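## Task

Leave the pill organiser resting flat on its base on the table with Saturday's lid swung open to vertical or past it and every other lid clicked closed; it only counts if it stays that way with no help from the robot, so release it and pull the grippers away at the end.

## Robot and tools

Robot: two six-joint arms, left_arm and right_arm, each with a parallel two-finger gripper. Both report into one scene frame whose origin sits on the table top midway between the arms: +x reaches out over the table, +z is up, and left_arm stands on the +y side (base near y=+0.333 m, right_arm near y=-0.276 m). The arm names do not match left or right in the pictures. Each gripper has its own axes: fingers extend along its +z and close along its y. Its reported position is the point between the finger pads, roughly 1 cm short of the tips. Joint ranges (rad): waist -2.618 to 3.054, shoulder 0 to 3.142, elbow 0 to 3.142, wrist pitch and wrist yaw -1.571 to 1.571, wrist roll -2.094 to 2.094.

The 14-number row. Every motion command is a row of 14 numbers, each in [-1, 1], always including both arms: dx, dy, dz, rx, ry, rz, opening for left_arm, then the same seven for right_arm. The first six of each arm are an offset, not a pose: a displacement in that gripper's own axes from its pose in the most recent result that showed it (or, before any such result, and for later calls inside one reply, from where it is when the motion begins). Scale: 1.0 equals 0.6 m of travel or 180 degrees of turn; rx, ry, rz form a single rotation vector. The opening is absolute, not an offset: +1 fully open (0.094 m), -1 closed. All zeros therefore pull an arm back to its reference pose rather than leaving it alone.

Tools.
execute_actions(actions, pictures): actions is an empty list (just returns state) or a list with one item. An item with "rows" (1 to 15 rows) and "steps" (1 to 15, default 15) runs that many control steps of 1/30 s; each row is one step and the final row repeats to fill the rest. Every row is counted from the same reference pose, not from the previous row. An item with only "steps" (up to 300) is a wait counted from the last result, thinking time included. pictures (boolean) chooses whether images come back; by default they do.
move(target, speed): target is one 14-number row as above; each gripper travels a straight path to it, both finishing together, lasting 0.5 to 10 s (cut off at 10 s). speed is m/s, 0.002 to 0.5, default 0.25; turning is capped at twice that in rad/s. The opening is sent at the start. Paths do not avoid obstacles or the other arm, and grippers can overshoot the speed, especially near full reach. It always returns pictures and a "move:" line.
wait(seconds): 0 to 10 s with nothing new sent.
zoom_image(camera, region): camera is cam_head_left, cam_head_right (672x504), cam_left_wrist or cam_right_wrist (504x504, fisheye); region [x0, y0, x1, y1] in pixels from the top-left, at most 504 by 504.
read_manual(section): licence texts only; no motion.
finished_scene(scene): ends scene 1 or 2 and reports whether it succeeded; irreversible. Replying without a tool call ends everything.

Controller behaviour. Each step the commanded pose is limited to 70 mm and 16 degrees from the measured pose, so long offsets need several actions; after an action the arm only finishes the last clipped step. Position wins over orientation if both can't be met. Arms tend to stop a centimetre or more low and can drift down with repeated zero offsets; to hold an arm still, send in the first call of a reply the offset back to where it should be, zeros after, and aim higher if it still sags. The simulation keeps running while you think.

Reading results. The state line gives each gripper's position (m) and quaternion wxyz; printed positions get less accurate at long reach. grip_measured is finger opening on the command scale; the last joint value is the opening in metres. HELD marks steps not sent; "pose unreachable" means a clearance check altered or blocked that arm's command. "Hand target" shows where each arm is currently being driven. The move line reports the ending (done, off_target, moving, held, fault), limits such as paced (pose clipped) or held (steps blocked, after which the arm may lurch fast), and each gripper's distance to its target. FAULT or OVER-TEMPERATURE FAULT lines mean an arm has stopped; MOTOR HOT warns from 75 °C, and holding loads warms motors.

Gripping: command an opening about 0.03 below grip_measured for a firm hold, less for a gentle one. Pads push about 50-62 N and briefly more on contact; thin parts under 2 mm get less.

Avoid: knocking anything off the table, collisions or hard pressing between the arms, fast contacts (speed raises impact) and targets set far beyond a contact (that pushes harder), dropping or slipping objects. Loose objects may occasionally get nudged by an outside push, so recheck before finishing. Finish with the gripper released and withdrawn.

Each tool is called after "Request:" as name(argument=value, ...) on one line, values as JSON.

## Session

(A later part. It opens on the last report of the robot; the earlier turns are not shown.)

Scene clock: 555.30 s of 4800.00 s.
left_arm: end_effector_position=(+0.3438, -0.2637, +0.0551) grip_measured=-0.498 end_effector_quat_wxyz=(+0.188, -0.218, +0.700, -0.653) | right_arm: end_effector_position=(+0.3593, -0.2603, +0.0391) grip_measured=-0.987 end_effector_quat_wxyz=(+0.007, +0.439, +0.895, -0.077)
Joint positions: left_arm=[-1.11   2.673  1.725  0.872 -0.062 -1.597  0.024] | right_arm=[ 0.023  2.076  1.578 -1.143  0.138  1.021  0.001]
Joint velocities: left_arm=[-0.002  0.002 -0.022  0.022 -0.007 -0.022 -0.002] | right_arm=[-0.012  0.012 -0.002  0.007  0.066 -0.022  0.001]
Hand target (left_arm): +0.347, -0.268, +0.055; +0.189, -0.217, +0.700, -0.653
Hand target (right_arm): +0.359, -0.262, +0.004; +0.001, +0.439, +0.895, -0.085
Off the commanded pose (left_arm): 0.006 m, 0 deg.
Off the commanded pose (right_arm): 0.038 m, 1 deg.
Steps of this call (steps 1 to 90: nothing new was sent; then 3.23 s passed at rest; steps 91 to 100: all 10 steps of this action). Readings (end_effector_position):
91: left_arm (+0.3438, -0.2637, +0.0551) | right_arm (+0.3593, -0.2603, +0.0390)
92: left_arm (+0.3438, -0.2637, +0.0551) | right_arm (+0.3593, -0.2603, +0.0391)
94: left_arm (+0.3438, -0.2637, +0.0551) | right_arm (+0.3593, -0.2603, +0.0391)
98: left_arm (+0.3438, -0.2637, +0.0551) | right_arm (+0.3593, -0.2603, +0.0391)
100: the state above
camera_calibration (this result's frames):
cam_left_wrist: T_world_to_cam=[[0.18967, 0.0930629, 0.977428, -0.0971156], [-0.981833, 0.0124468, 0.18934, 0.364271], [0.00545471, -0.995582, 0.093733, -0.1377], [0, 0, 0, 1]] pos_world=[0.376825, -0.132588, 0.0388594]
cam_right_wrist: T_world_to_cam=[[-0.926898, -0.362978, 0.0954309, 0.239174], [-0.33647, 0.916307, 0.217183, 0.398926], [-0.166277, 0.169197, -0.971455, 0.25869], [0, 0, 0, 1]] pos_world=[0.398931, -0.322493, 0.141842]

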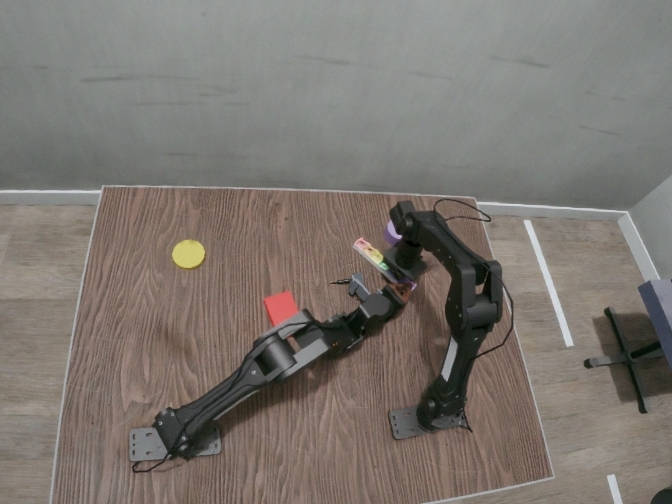

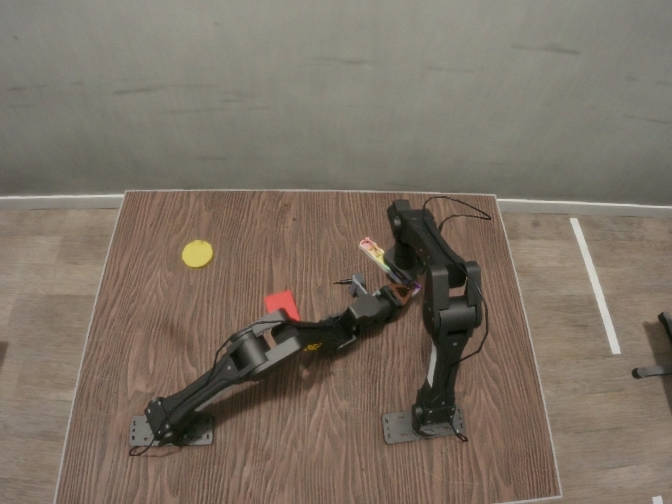

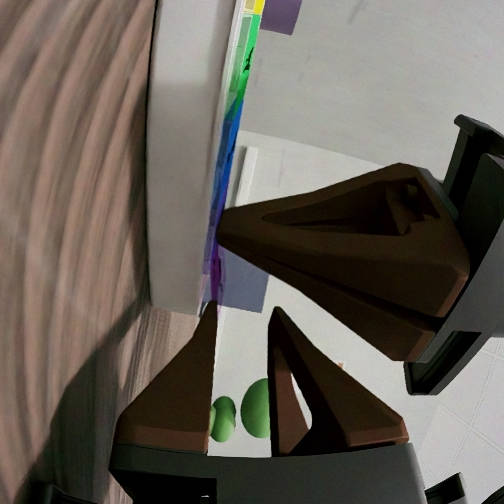

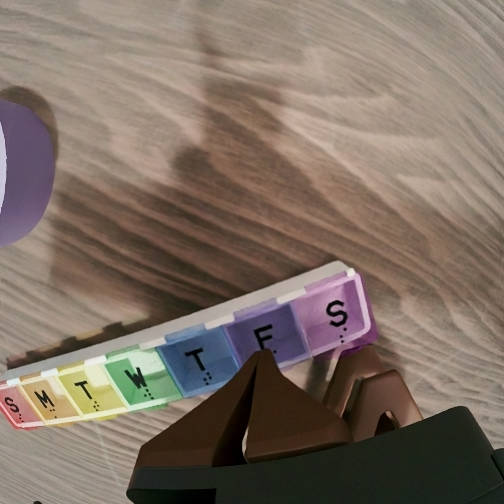

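Request:
execute_actions(actions=[{"rows":[[0,0,0,0,0,0,-0.5,0,0,-0.035,0,0,0,-1],[0,0,0,0,0,0,-0.5,0,0,-0.035,0,0,0,-1],[0,0,0,0,0,0,-0.5,0,0,-0.035,0,0,0,-1],[0,0,0,0,0,0,-0.5,0,0.02,-0.035,0,0,0,-1],[0,0,0,0,0,0,-0.5,0,0.04,-0.035,0,0,0,-1],[0,0,0,0,0,0,-0.5,0,0.06,-0.035,0,0,0,-1],[0,0,0,0,0,0,-0.5,0,0.08,-0.035,0,0,0,-1],[0,0,0,0,0,0,-0.5,0,0.1,-0.035,0,0,0,-1]],"steps":15}])

Scene clock: 560.40 s of 4800.00 s.
left_arm: end_effector_position=(+0.3438, -0.2637, +0.0551) grip_measured=-0.498 end_effector_quat_wxyz=(+0.188, -0.218, +0.700, -0.653) | right_arm: end_effector_position=(+0.4122, -0.2177, +0.0450) grip_measured=-0.987 end_effector_quat_wxyz=(+0.019, +0.429, +0.900, -0.068)
Joint positions: left_arm=[-1.11   2.673  1.725  0.872 -0.062 -1.598  0.024] | right_arm=[ 0.107  2.283  1.937 -1.274  0.133  1.081  0.001]
Joint velocities: left_arm=[ 0.007 -0.017 -0.012  0.022  0.051  0.037  0.   ] | right_arm=[ 0.022  0.056  0.085 -0.242 -0.037  0.051 -0.   ]
Hand target (left_arm): +0.344, -0.264, +0.055; +0.188, -0.218, +0.700, -0.653
Hand target (right_arm): +0.408, -0.222, +0.054; +0.009, +0.439, +0.895, -0.076
Off the commanded pose (left_arm): 0.000 m, 0 deg.
Off the commanded pose (right_arm): 0.009 m, 2 deg.
Steps of this call (steps 1 to 90: nothing new was sent; then 1.60 s passed at rest; steps 91 to 105: all 15 steps of this action). Readings (end_effector_position):
91: left_arm (+0.3438, -0.2637, +0.0551) | right_arm (+0.3596, -0.2601, +0.0419)
92: left_arm (+0.3438, -0.2637, +0.0551) | right_arm (+0.3591, -0.2601, +0.0431)
94: left_arm (+0.3438, -0.2637, +0.0551) | right_arm (+0.3582, -0.2600, +0.0455)
98: left_arm (+0.3438, -0.2637, +0.0551) | right_arm (+0.3839, -0.2459, +0.0503)
105: the state above
camera_calibration (this result's frames):
cam_left_wrist: T_world_to_cam=[[0.190286, 0.0934826, 0.977268, -0.0972078], [-0.981713, 0.0124695, 0.189959, 0.364202], [0.00557184, -0.995543, 0.0941459, -0.137753], [0, 0, 0, 1]] pos_world=[0.376807, -0.132593, 0.0387836]
cam_right_wrist: T_world_to_cam=[[-0.920152, -0.385576, 0.0682091, 0.296658], [-0.364314, 0.906876, 0.211779, 0.386007], [-0.143514, 0.170019, -0.974934, 0.256905], [0, 0, 0, 1]] pos_world=[0.450467, -0.279355, 0.148482]

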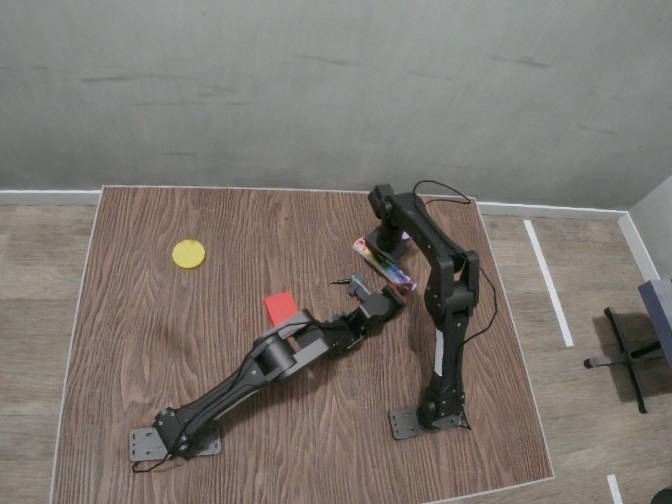

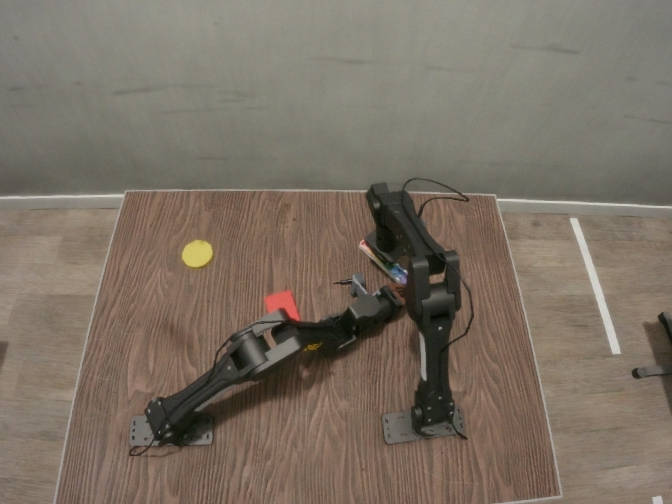

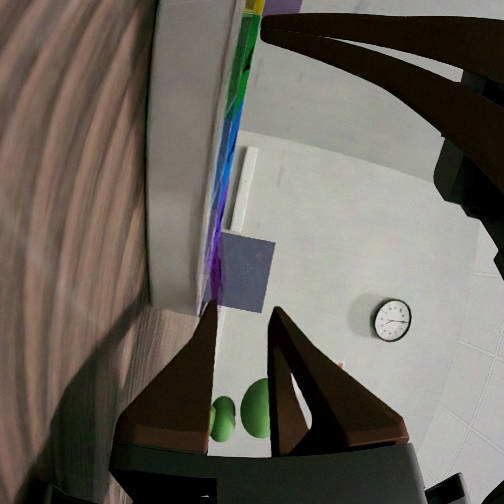

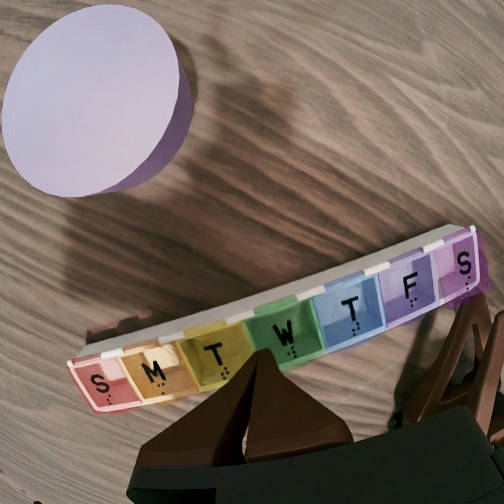

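Request:
move(target=[0,0,0,0,0,0,-0.5,-0.008,-0.028,0.04,0,0,0,-1], speed=0.08)

Scene clock: 566.20 s of 4800.00 s.
left_arm: end_effector_position=(+0.3438, -0.2637, +0.0551) grip_measured=-0.498 end_effector_quat_wxyz=(+0.188, -0.219, +0.700, -0.653) | right_arm: end_effector_position=(+0.4017, -0.2208, +0.0409) grip_measured=-0.987 end_effector_quat_wxyz=(+0.017, +0.424, +0.904, -0.054)
Joint positions: left_arm=[-1.11   2.673  1.725  0.872 -0.062 -1.599  0.024] | right_arm=[ 0.094  2.222  1.821 -1.204  0.108  1.053  0.001]
Joint velocities: left_arm=[-0.002  0.012  0.017  0.007  0.095 -0.051 -0.001] | right_arm=[ 0.002 -0.002 -0.022  0.007  0.022 -0.037 -0.001]
Hand target (left_arm): +0.344, -0.264, +0.055; +0.188, -0.218, +0.700, -0.653
Hand target (right_arm): +0.401, -0.235, +0.024; +0.018, +0.429, +0.900, -0.069
Off the commanded pose (left_arm): 0.000 m, 0 deg.
Off the commanded pose (right_arm): 0.023 m, 2 deg.
After step 90, 2.03 s passed at rest.
move: off_target (right_arm)
camera_calibration (this result's frames):
cam_left_wrist: T_world_to_cam=[[0.190901, 0.0939024, 0.977107, -0.0972998], [-0.981593, 0.0124924, 0.190577, 0.364133], [0.00568922, -0.995503, 0.0945587, -0.137806], [0, 0, 0, 1]] pos_world=[0.376789, -0.132598, 0.0387077]
cam_right_wrist: T_world_to_cam=[[-0.915404, -0.399363, 0.0504531, 0.281871], [-0.37785, 0.895705, 0.234399, 0.387991], [-0.138801, 0.195506, -0.97083, 0.255489], [0, 0, 0, 1]] pos_world=[0.440091, -0.284906, 0.14287]

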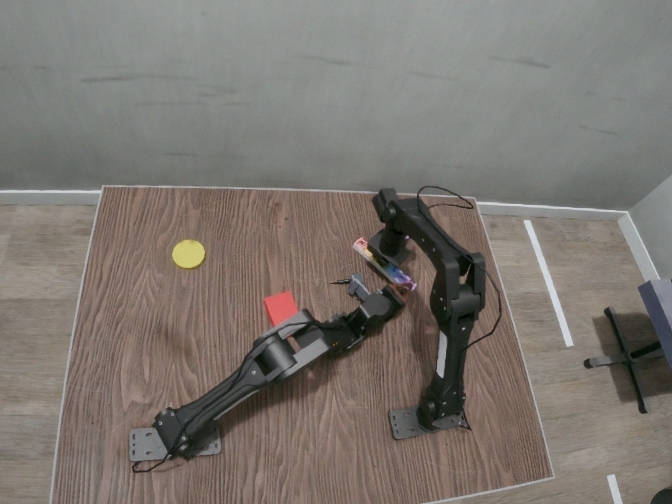

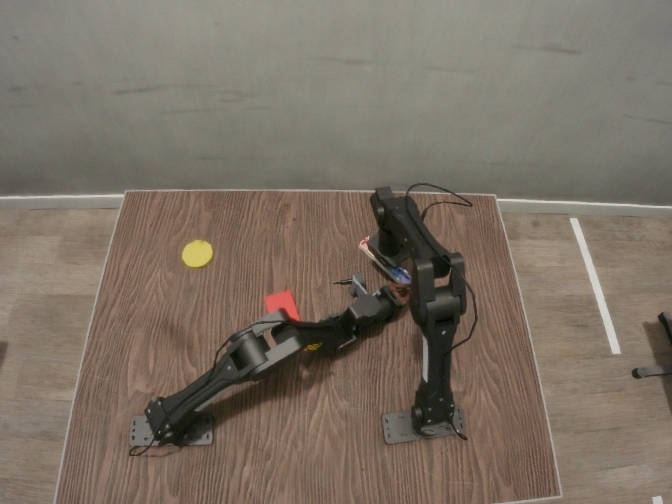

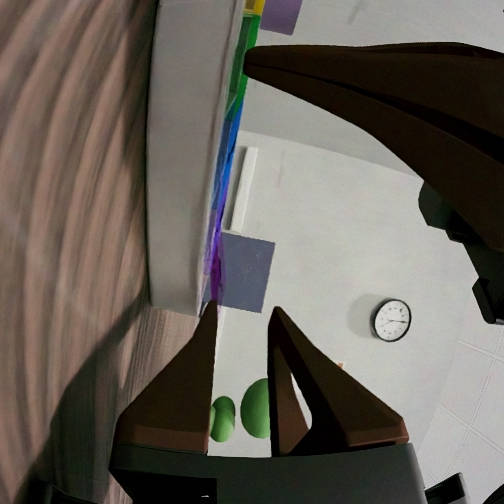

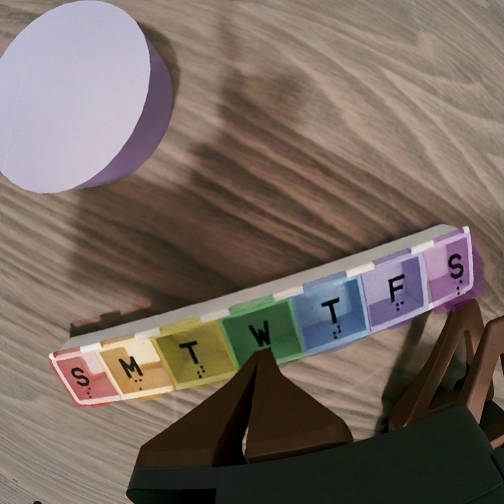

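Request:
move(target=[0,-0.01,0.035,0.02,0,0,-0.5,0,0,0.035,0,0,0,-1], speed=0.04)

Request:
zoom_image(camera="cam_right_wrist", region=[300,180,504,400])

Scene clock: 571.17 s of 4800.00 s.
left_arm: end_effector_position=(+0.3522, -0.2784, +0.0605) grip_measured=-0.498 end_effector_quat_wxyz=(+0.192, -0.213, +0.679, -0.675) | right_arm: end_effector_position=(+0.4018, -0.2204, +0.0408) grip_measured=-0.987 end_effector_quat_wxyz=(+0.020, +0.423, +0.905, -0.051)
Joint positions: left_arm=[-1.11   2.752  1.852  0.887 -0.062 -1.599  0.024] | right_arm=[ 0.094  2.213  1.806 -1.19   0.106  1.051  0.001]
Joint velocities: left_arm=[ 0.007 -0.022 -0.022  0.022  0.066 -0.095  0.001] | right_arm=[-0.012  0.007  0.002 -0.037 -0.037 -0.007  0.001]
Hand target (left_arm): +0.355, -0.281, +0.059; +0.194, -0.212, +0.679, -0.675
Hand target (right_arm): +0.401, -0.223, +0.021; +0.017, +0.424, +0.904, -0.054
Off the commanded pose (left_arm): 0.005 m, 0 deg.
Off the commanded pose (right_arm): 0.021 m, 1 deg.
After step 90, 0.90 s passed at rest.
move: off_target (right_arm)
camera_calibration (this result's frames):
cam_left_wrist: T_world_to_cam=[[0.160918, 0.146302, 0.976064, -0.0776232], [-0.986966, 0.0218825, 0.159435, 0.377957], [0.00196696, -0.988998, 0.147916, -0.153158], [0, 0, 0, 1]] pos_world=[0.385823, -0.148387, 0.03816]
cam_right_wrist: T_world_to_cam=[[-0.914888, -0.401557, 0.0416181, 0.281737], [-0.381698, 0.893974, 0.234771, 0.388789], [-0.131479, 0.198903, -0.971159, 0.253189], [0, 0, 0, 1]] pos_world=[0.439447, -0.284794, 0.142885]

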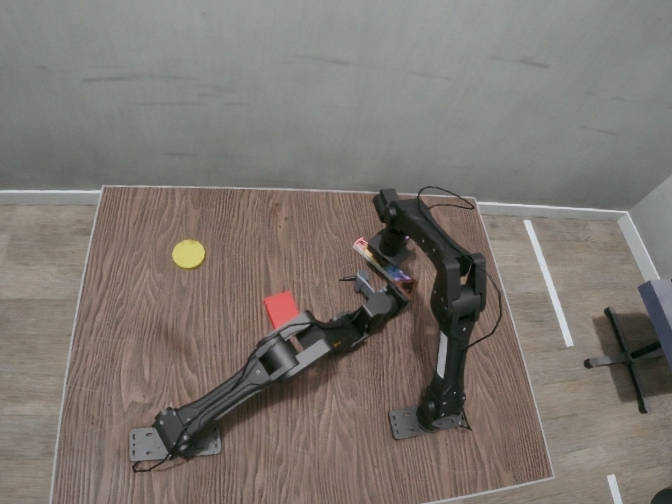

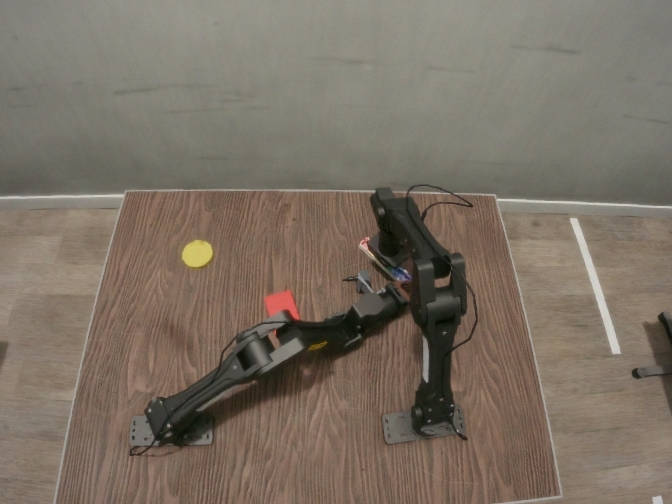

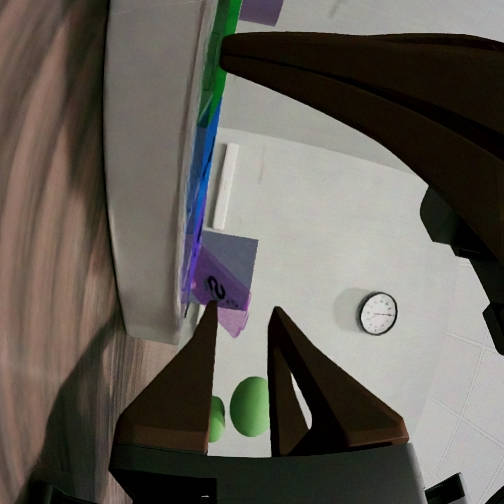

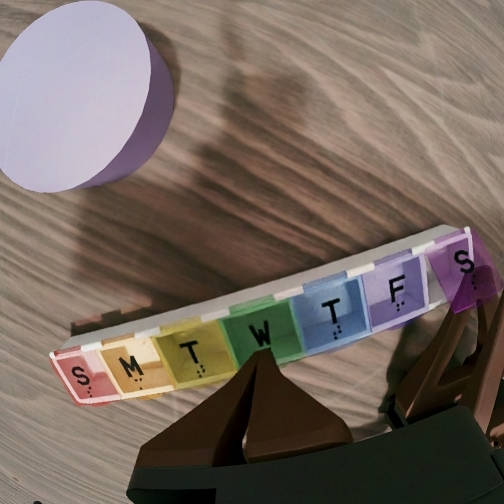

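Region (300, 180, 504, 400) of cam_right_wrist's 504x504 image, scaled by 2.291, with more detail than that image has; it fills the left 467 columns of this view, and the rest is white.

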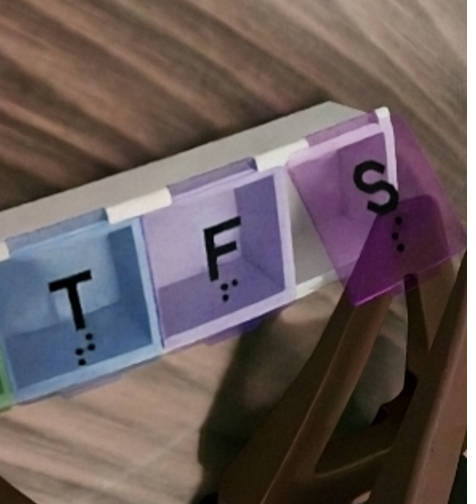

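Working: lid ~45°. Continue.

Request:
move(target=[0,-0.012,0.035,0.015,0,0,-0.5,0,0,0.035,0,0,0,-1], speed=0.04)

Request:
zoom_image(camera="cam_right_wrist", region=[300,180,504,400])

Scene clock: 574.30 s of 4800.00 s.
left_arm: end_effector_position=(+0.3603, -0.2926, +0.0651) grip_measured=-0.498 end_effector_quat_wxyz=(+0.195, -0.210, +0.663, -0.691) | right_arm: end_effector_position=(+0.4016, -0.2204, +0.0407) grip_measured=-0.987 end_effector_quat_wxyz=(+0.023, +0.423, +0.905, -0.049)
Joint positions: left_arm=[-1.11   2.832  1.994  0.87  -0.062 -1.6    0.024] | right_arm=[ 0.094  2.206  1.794 -1.178  0.106  1.051  0.001]
Joint velocities: left_arm=[-0.007 -0.012  0.017 -0.051 -0.081  0.066 -0.   ] | right_arm=[ 0.012 -0.007 -0.027  0.066  0.007  0.022 -0.   ]
Hand target (left_arm): +0.364, -0.295, +0.067; +0.197, -0.209, +0.663, -0.691
Hand target (right_arm): +0.401, -0.223, +0.021; +0.019, +0.423, +0.904, -0.051
Off the commanded pose (left_arm): 0.005 m, 0 deg.
Off the commanded pose (right_arm): 0.021 m, 0 deg.
move: off_target (right_arm)
camera_calibration (this result's frames):
cam_left_wrist: T_world_to_cam=[[0.139511, 0.185955, 0.972603, -0.0617412], [-0.990219, 0.027919, 0.1367, 0.389982], [-0.00173402, -0.982161, 0.188031, -0.167165], [0, 0, 0, 1]] pos_world=[0.394491, -0.163589, 0.0381713]
cam_right_wrist: T_world_to_cam=[[-0.914993, -0.40195, 0.0349883, 0.281829], [-0.383609, 0.893549, 0.233269, 0.389531], [-0.125026, 0.200018, -0.971783, 0.250693], [0, 0, 0, 1]] pos_world=[0.438643, -0.284927, 0.142892]

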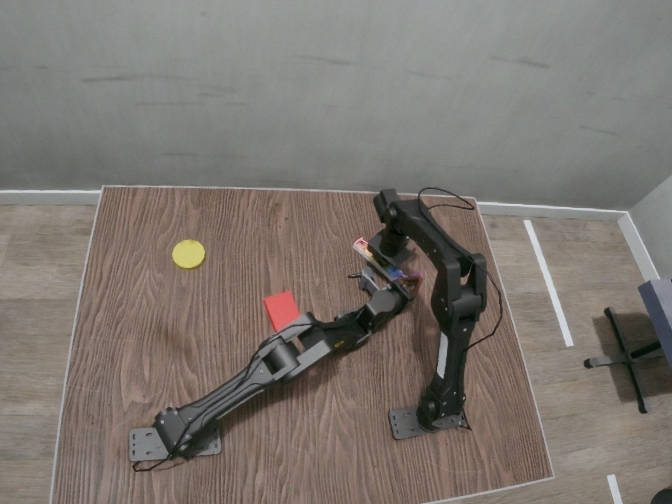

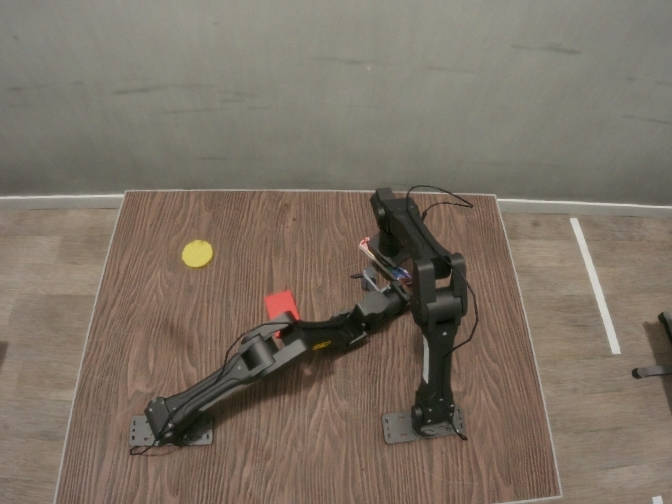

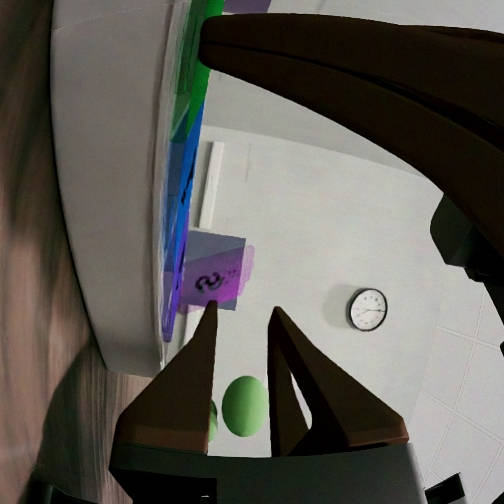

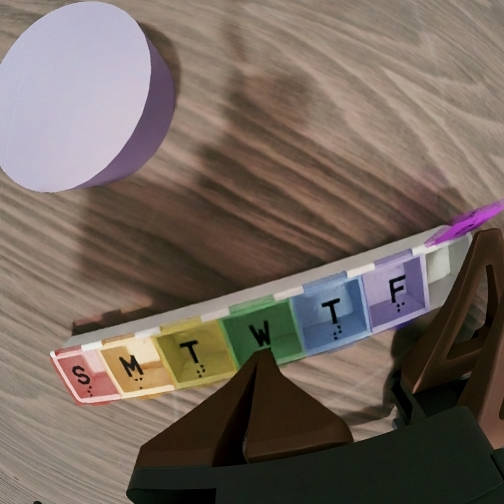

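Region (300, 180, 504, 400) of cam_right_wrist's 504x504 image, scaled by 2.291, with more detail than that image has; it fills the left 467 columns of this view, and the rest is white.

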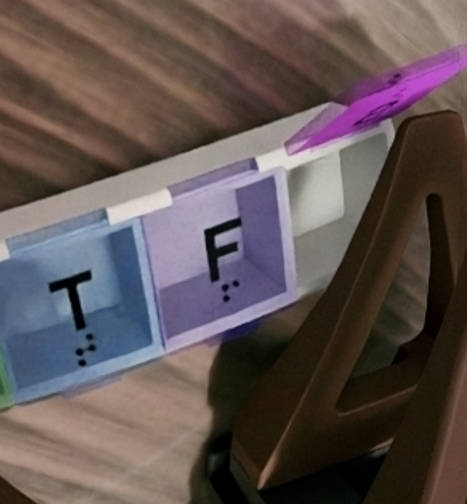

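Request:
move(target=[0,-0.005,0.024,0,0,0,-0.5,0,0,0.035,0,0,0,-1], speed=0.04)

Request:
zoom_image(camera="cam_right_wrist", region=[300,160,504,400])

Scene clock: 580.73 s of 4800.00 s.
left_arm: end_effector_position=(+0.3650, -0.3008, +0.0662) grip_measured=-0.498 end_effector_quat_wxyz=(+0.194, -0.211, +0.661, -0.693) | right_arm: end_effector_position=(+0.4032, -0.2215, +0.0406) grip_measured=-0.987 end_effector_quat_wxyz=(+0.030, +0.423, +0.904, -0.048)
Joint positions: left_arm=[-1.11   2.871  2.08   0.827 -0.062 -1.606  0.024] | right_arm=[ 0.094  2.199  1.782 -1.161  0.113  1.05   0.001]
Joint velocities: left_arm=[ 0.002 -0.002  0.022 -0.11  -0.037 -0.007 -0.002] | right_arm=[-0.007 -0.002 -0.002 -0.051  0.007 -0.007  0.   ]
Hand target (left_arm): +0.368, -0.304, +0.068; +0.195, -0.210, +0.663, -0.691
Hand target (right_arm): +0.401, -0.222, +0.020; +0.022, +0.423, +0.905, -0.049
Off the commanded pose (left_arm): 0.005 m, 0 deg.
Off the commanded pose (right_arm): 0.021 m, 1 deg.
After step 90, 2.63 s passed at rest.
move: off_target (right_arm)
camera_calibration (this result's frames):
cam_left_wrist: T_world_to_cam=[[0.142165, 0.192522, 0.97094, -0.0608462], [-0.989842, 0.0290485, 0.139173, 0.394724], [-0.00141045, -0.980863, 0.194696, -0.17556], [0, 0, 0, 1]] pos_world=[0.399117, -0.171952, 0.0383236]
cam_right_wrist: T_world_to_cam=[[-0.91519, -0.40223, 0.0252576, 0.283247], [-0.386973, 0.894527, 0.223771, 0.393011], [-0.112601, 0.195019, -0.974314, 0.245054], [0, 0, 0, 1]] pos_world=[0.438903, -0.285418, 0.143661]

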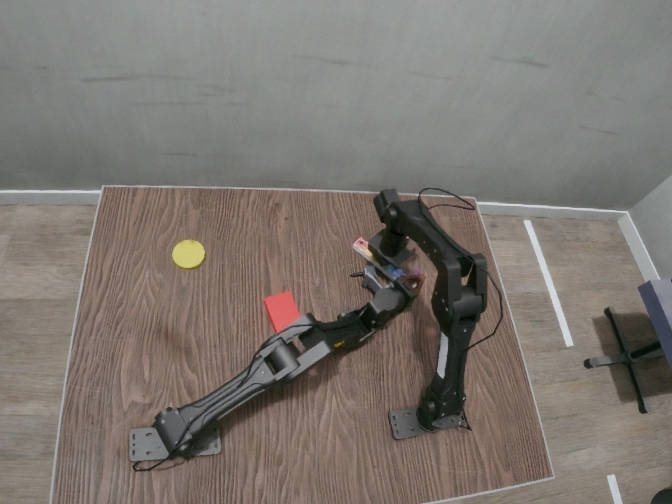

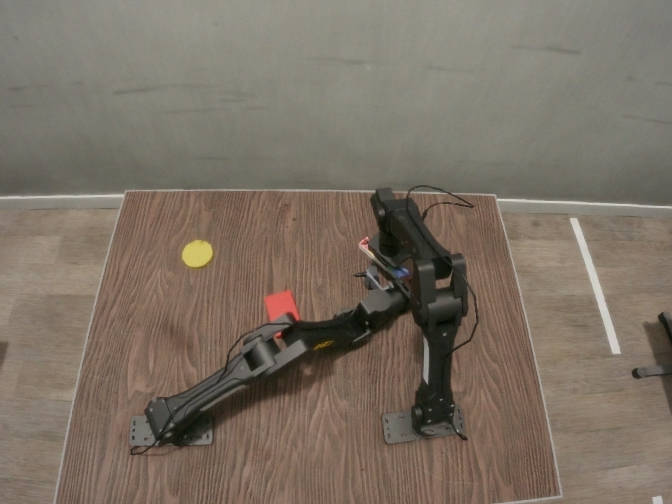

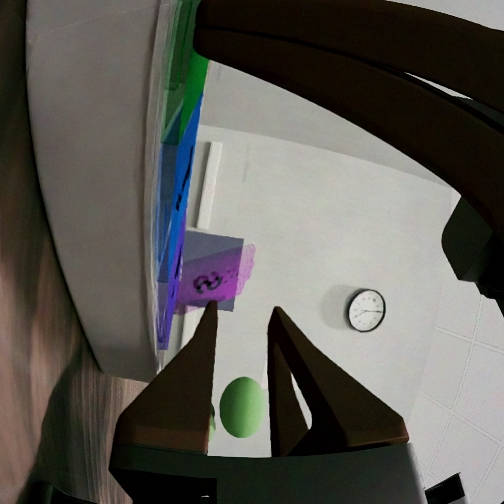

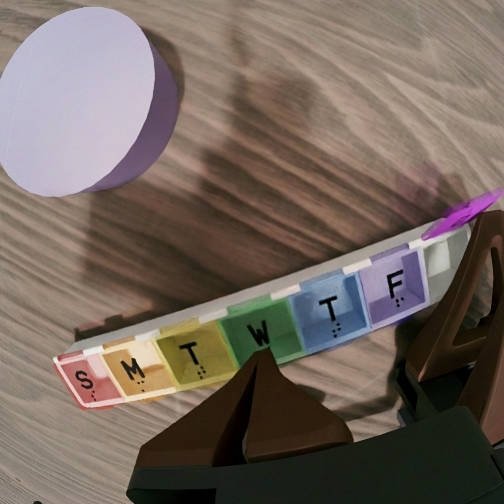

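Region (300, 160, 504, 400) of cam_right_wrist's 504x504 image, scaled by 2.100, with more detail than that image has; it fills the left 428 columns of this view, and the rest is white.

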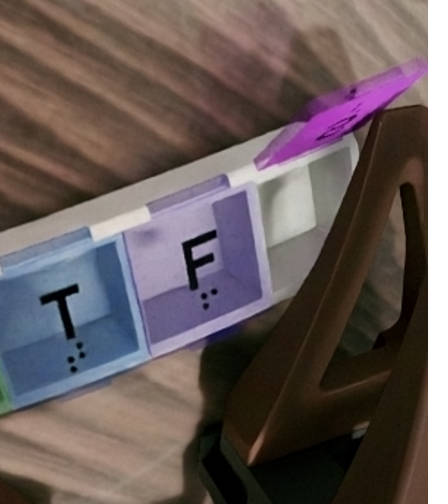

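Request:
move(target=[0,-0.005,-0.11,0,0,0,-0.5,0,0,-0.02,0,0,0,-1], speed=0.15)

Request:
move(target=[0,-0.03,-0.12,0,0,0,-0.5,0,0,-0.16,0,0,0,-1], speed=0.25)

Scene clock: 585.33 s of 4800.00 s.
left_arm: end_effector_position=(+0.3343, -0.2469, +0.0647) grip_measured=-0.498 end_effector_quat_wxyz=(+0.194, -0.211, +0.656, -0.698) | right_arm: end_effector_position=(+0.4005, -0.2217, +0.0420) grip_measured=-0.987 end_effector_quat_wxyz=(+0.025, +0.423, +0.904, -0.051)
Joint positions: left_arm=[-1.11   2.676  1.613  1.113 -0.063 -1.607  0.024] | right_arm=[ 0.094  2.197  1.785 -1.175  0.112  1.05   0.001]
Joint velocities: left_arm=[-0.012  0.017 -0.012 -0.066 -0.022  0.066 -0.001] | right_arm=[ 0.012 -0.012  0.007 -0.007  0.007  0.051  0.001]
Hand target (left_arm): +0.329, -0.247, +0.068; +0.194, -0.211, +0.661, -0.693
Hand target (right_arm): +0.403, -0.220, +0.052; +0.030, +0.423, +0.904, -0.048
Off the commanded pose (left_arm): 0.006 m, 1 deg.
Off the commanded pose (right_arm): 0.011 m, 1 deg.
After step 90, 0.70 s passed at rest.
move: off_target (right_arm)
camera_calibration (this result's frames):
cam_left_wrist: T_world_to_cam=[[0.136802, 0.205533, 0.969042, -0.0603155], [-0.990597, 0.0301905, 0.133442, 0.363908], [-0.00182919, -0.978184, 0.20773, -0.122518], [0, 0, 0, 1]] pos_world=[0.368513, -0.118435, 0.0353384]
cam_right_wrist: T_world_to_cam=[[-0.914897, -0.402199, 0.0346187, 0.280156], [-0.384714, 0.894668, 0.227079, 0.390901], [-0.122303, 0.194436, -0.973261, 0.249829], [0, 0, 0, 1]] pos_world=[0.437254, -0.285624, 0.144685]

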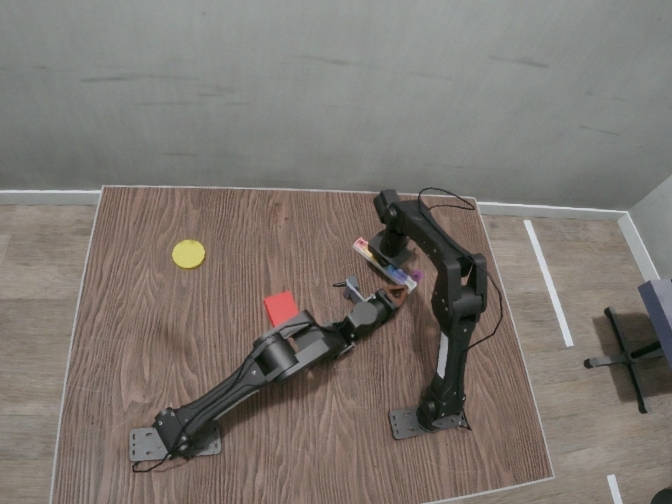

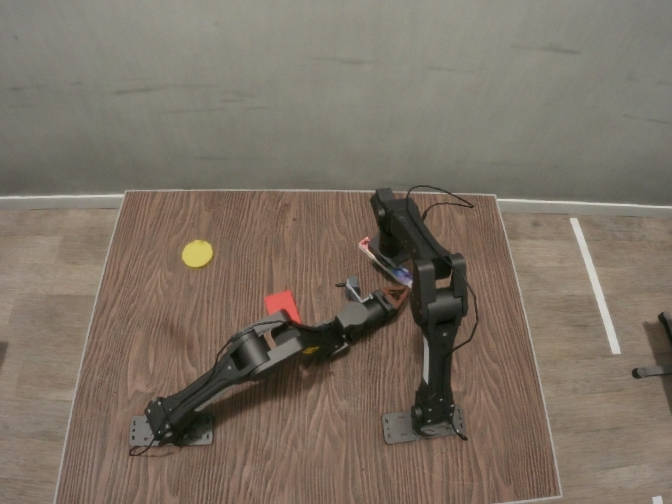

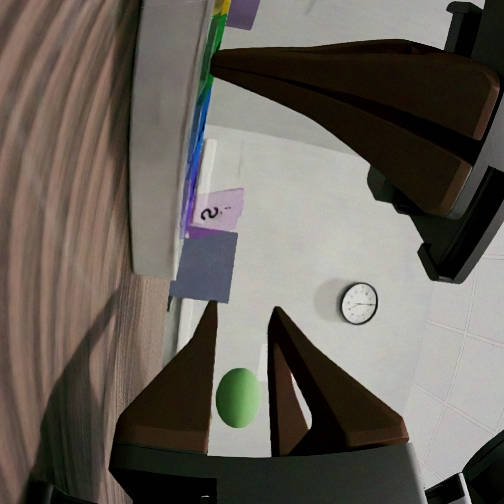

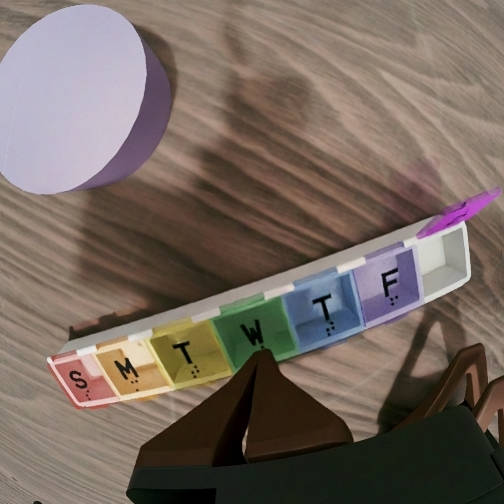

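Scene clock: 586.53 s of 4800.00 s.
left_arm: end_effector_position=(+0.3005, -0.1863, +0.0609) grip_measured=-0.498 end_effector_quat_wxyz=(+0.192, -0.217, +0.667, -0.687) | right_arm: end_effector_position=(+0.3968, -0.2152, +0.1250) grip_measured=-0.987 end_effector_quat_wxyz=(+0.015, +0.422, +0.905, -0.058)
Joint positions: left_arm=[-1.11   2.506  1.216  1.307 -0.067 -1.612  0.024] | right_arm=[ 0.111  2.214  2.141 -1.542  0.111  1.068  0.001]
Joint velocities: left_arm=[-0.002  0.012  0.002  0.022 -0.037 -0.007  0.   ] | right_arm=[-0.017  0.002 -0.002 -0.066 -0.081 -0.037 -0.   ]
Hand target (left_arm): +0.295, -0.187, +0.080; +0.194, -0.211, +0.656, -0.698
Hand target (right_arm): +0.399, -0.212, +0.137; +0.026, +0.423, +0.904, -0.050
Off the commanded pose (left_arm): 0.019 m, 2 deg.
Off the commanded pose (right_arm): 0.014 m, 1 deg.
move: off_target (left_arm, right_arm)
camera_calibration (this result's frames):
cam_left_wrist: T_world_to_cam=[[0.156143, 0.1809, 0.971027, -0.0749427], [-0.987715, 0.0224619, 0.154642, 0.325498], [0.00616367, -0.983245, 0.182185, -0.0642963], [0, 0, 0, 1]] pos_world=[0.333598, -0.0569732, 0.0341496]
cam_right_wrist: T_world_to_cam=[[-0.913919, -0.401742, 0.0579268, 0.273343], [-0.379014, 0.895729, 0.232416, 0.362039], [-0.145258, 0.190454, -0.97089, 0.336866], [0, 0, 0, 1]] pos_world=[0.435964, -0.278633, 0.227082]

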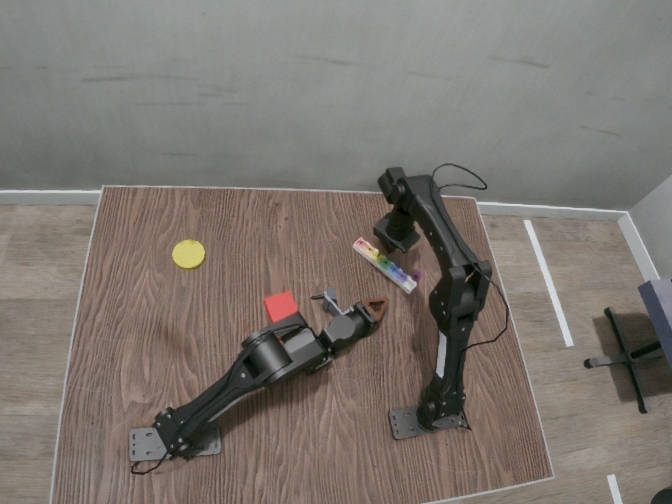

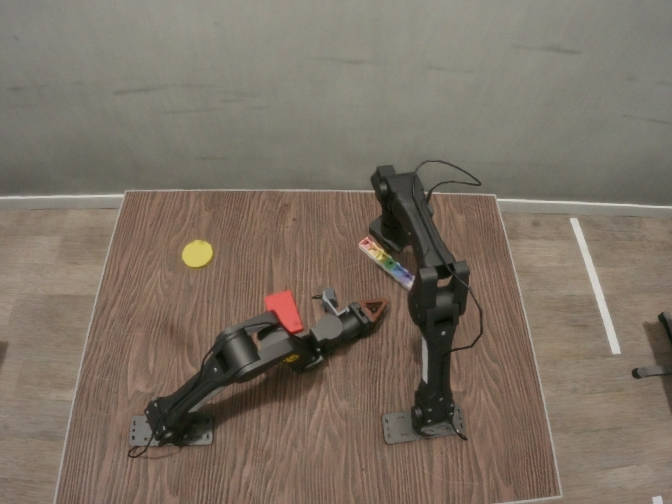

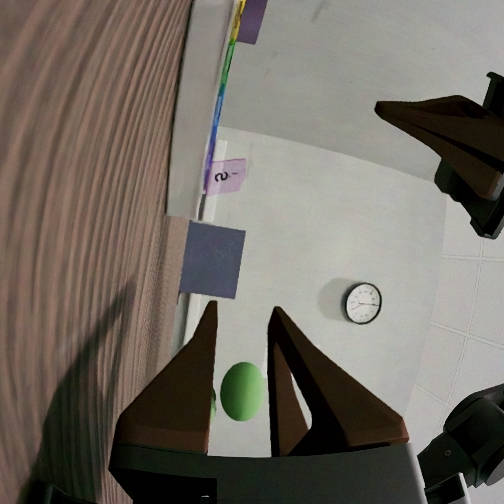

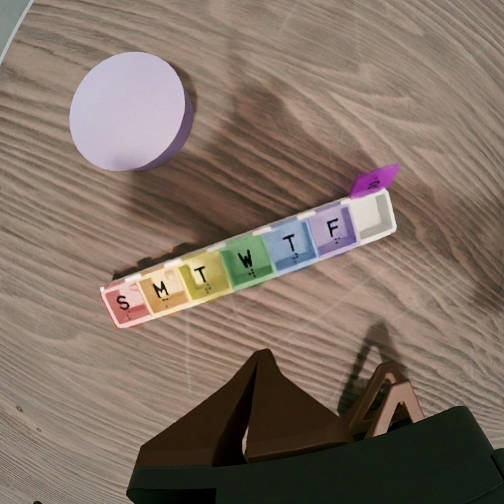

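Request:
move(target=[0,-0.12,-0.06,0,0,0,-0.5,0.0,-0.1,-0.05,0,0,0,-1], speed=0.3)

Request:
zoom_image(camera="cam_head_left", region=[330,220,450,320])

Scene clock: 593.37 s of 4800.00 s.
left_arm: end_effector_position=(+0.2841, -0.1577, +0.1251) grip_measured=-0.498 end_effector_quat_wxyz=(+0.188, -0.221, +0.670, -0.683) | right_arm: end_effector_position=(+0.3569, -0.2482, +0.1580) grip_measured=-0.987 end_effector_quat_wxyz=(+0.020, +0.425, +0.904, -0.052)
Joint positions: left_arm=[-1.11   2.216  1.023  1.197 -0.067 -1.619  0.024] | right_arm=[ 0.043  2.003  1.95  -1.54   0.11   1.004  0.001]
Joint velocities: left_arm=[-0.002  0.027  0.017 -0.022 -0.051 -0.007 -0.   ] | right_arm=[-0.007 -0.007 -0.007  0.022  0.022  0.007  0.001]
Hand target (left_arm): +0.282, -0.156, +0.133; +0.192, -0.217, +0.667, -0.687
Hand target (right_arm): +0.351, -0.250, +0.159; +0.015, +0.422, +0.905, -0.057
Off the commanded pose (left_arm): 0.008 m, 1 deg.
Off the commanded pose (right_arm): 0.006 m, 1 deg.
After step 90, 2.77 s passed at rest.
move: done
camera_calibration (this result's frames):
cam_left_wrist: T_world_to_cam=[[0.167959, 0.173652, 0.970379, -0.144306], [-0.985759, 0.0213365, 0.166803, 0.296488], [0.00826116, -0.984576, 0.174763, -0.0476038], [0, 0, 0, 1]] pos_world=[0.316896, -0.0281365, 0.0988963]
cam_right_wrist: T_world_to_cam=[[-0.916286, -0.39811, 0.0439095, 0.225606], [-0.37816, 0.89603, 0.232647, 0.368583], [-0.131963, 0.196567, -0.971569, 0.366224], [0, 0, 0, 1]] pos_world=[0.394431, -0.312433, 0.260156]

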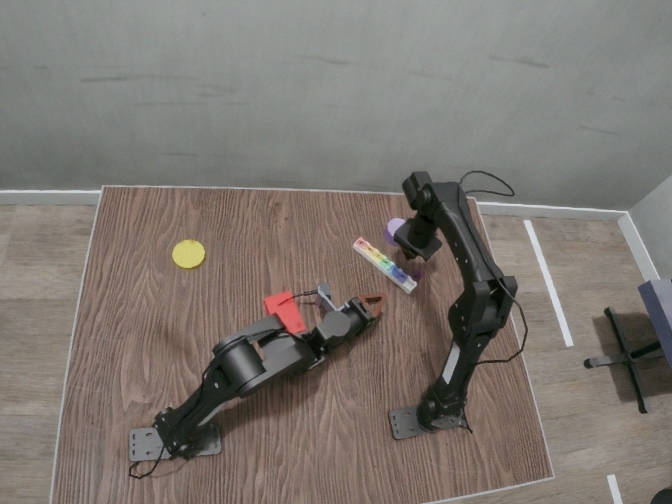

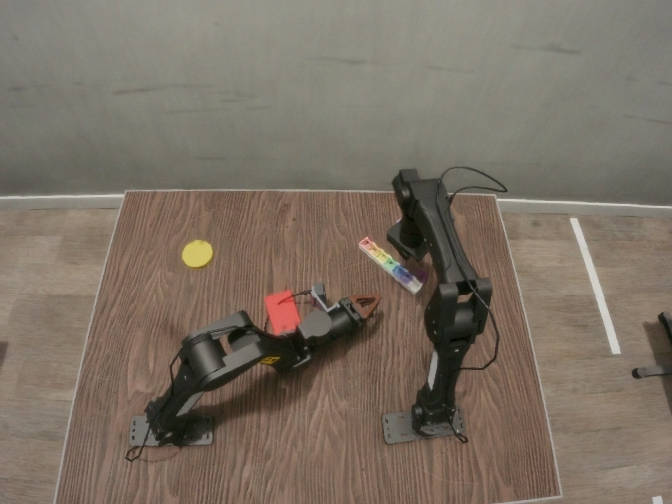

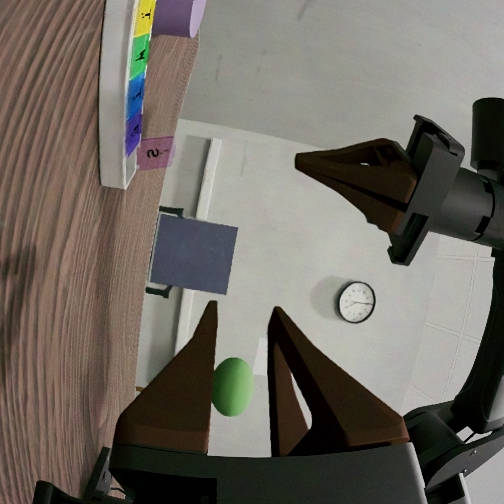

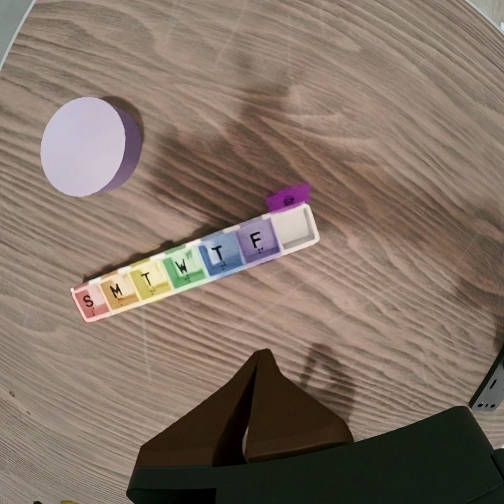

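Region (330, 220, 450, 320) of cam_head_left's 672x504 image, scaled by 4.200, with more detail than that image has.

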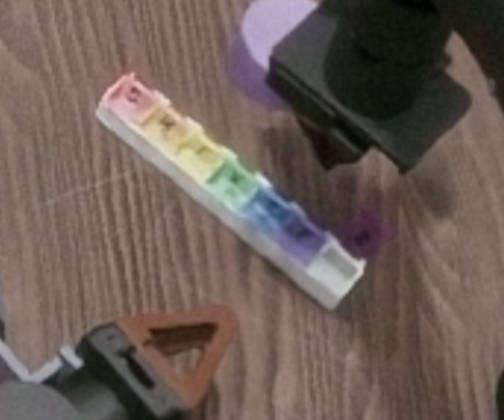

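Request:
finished_scene(scene=2)

The scene is finished: the task was done.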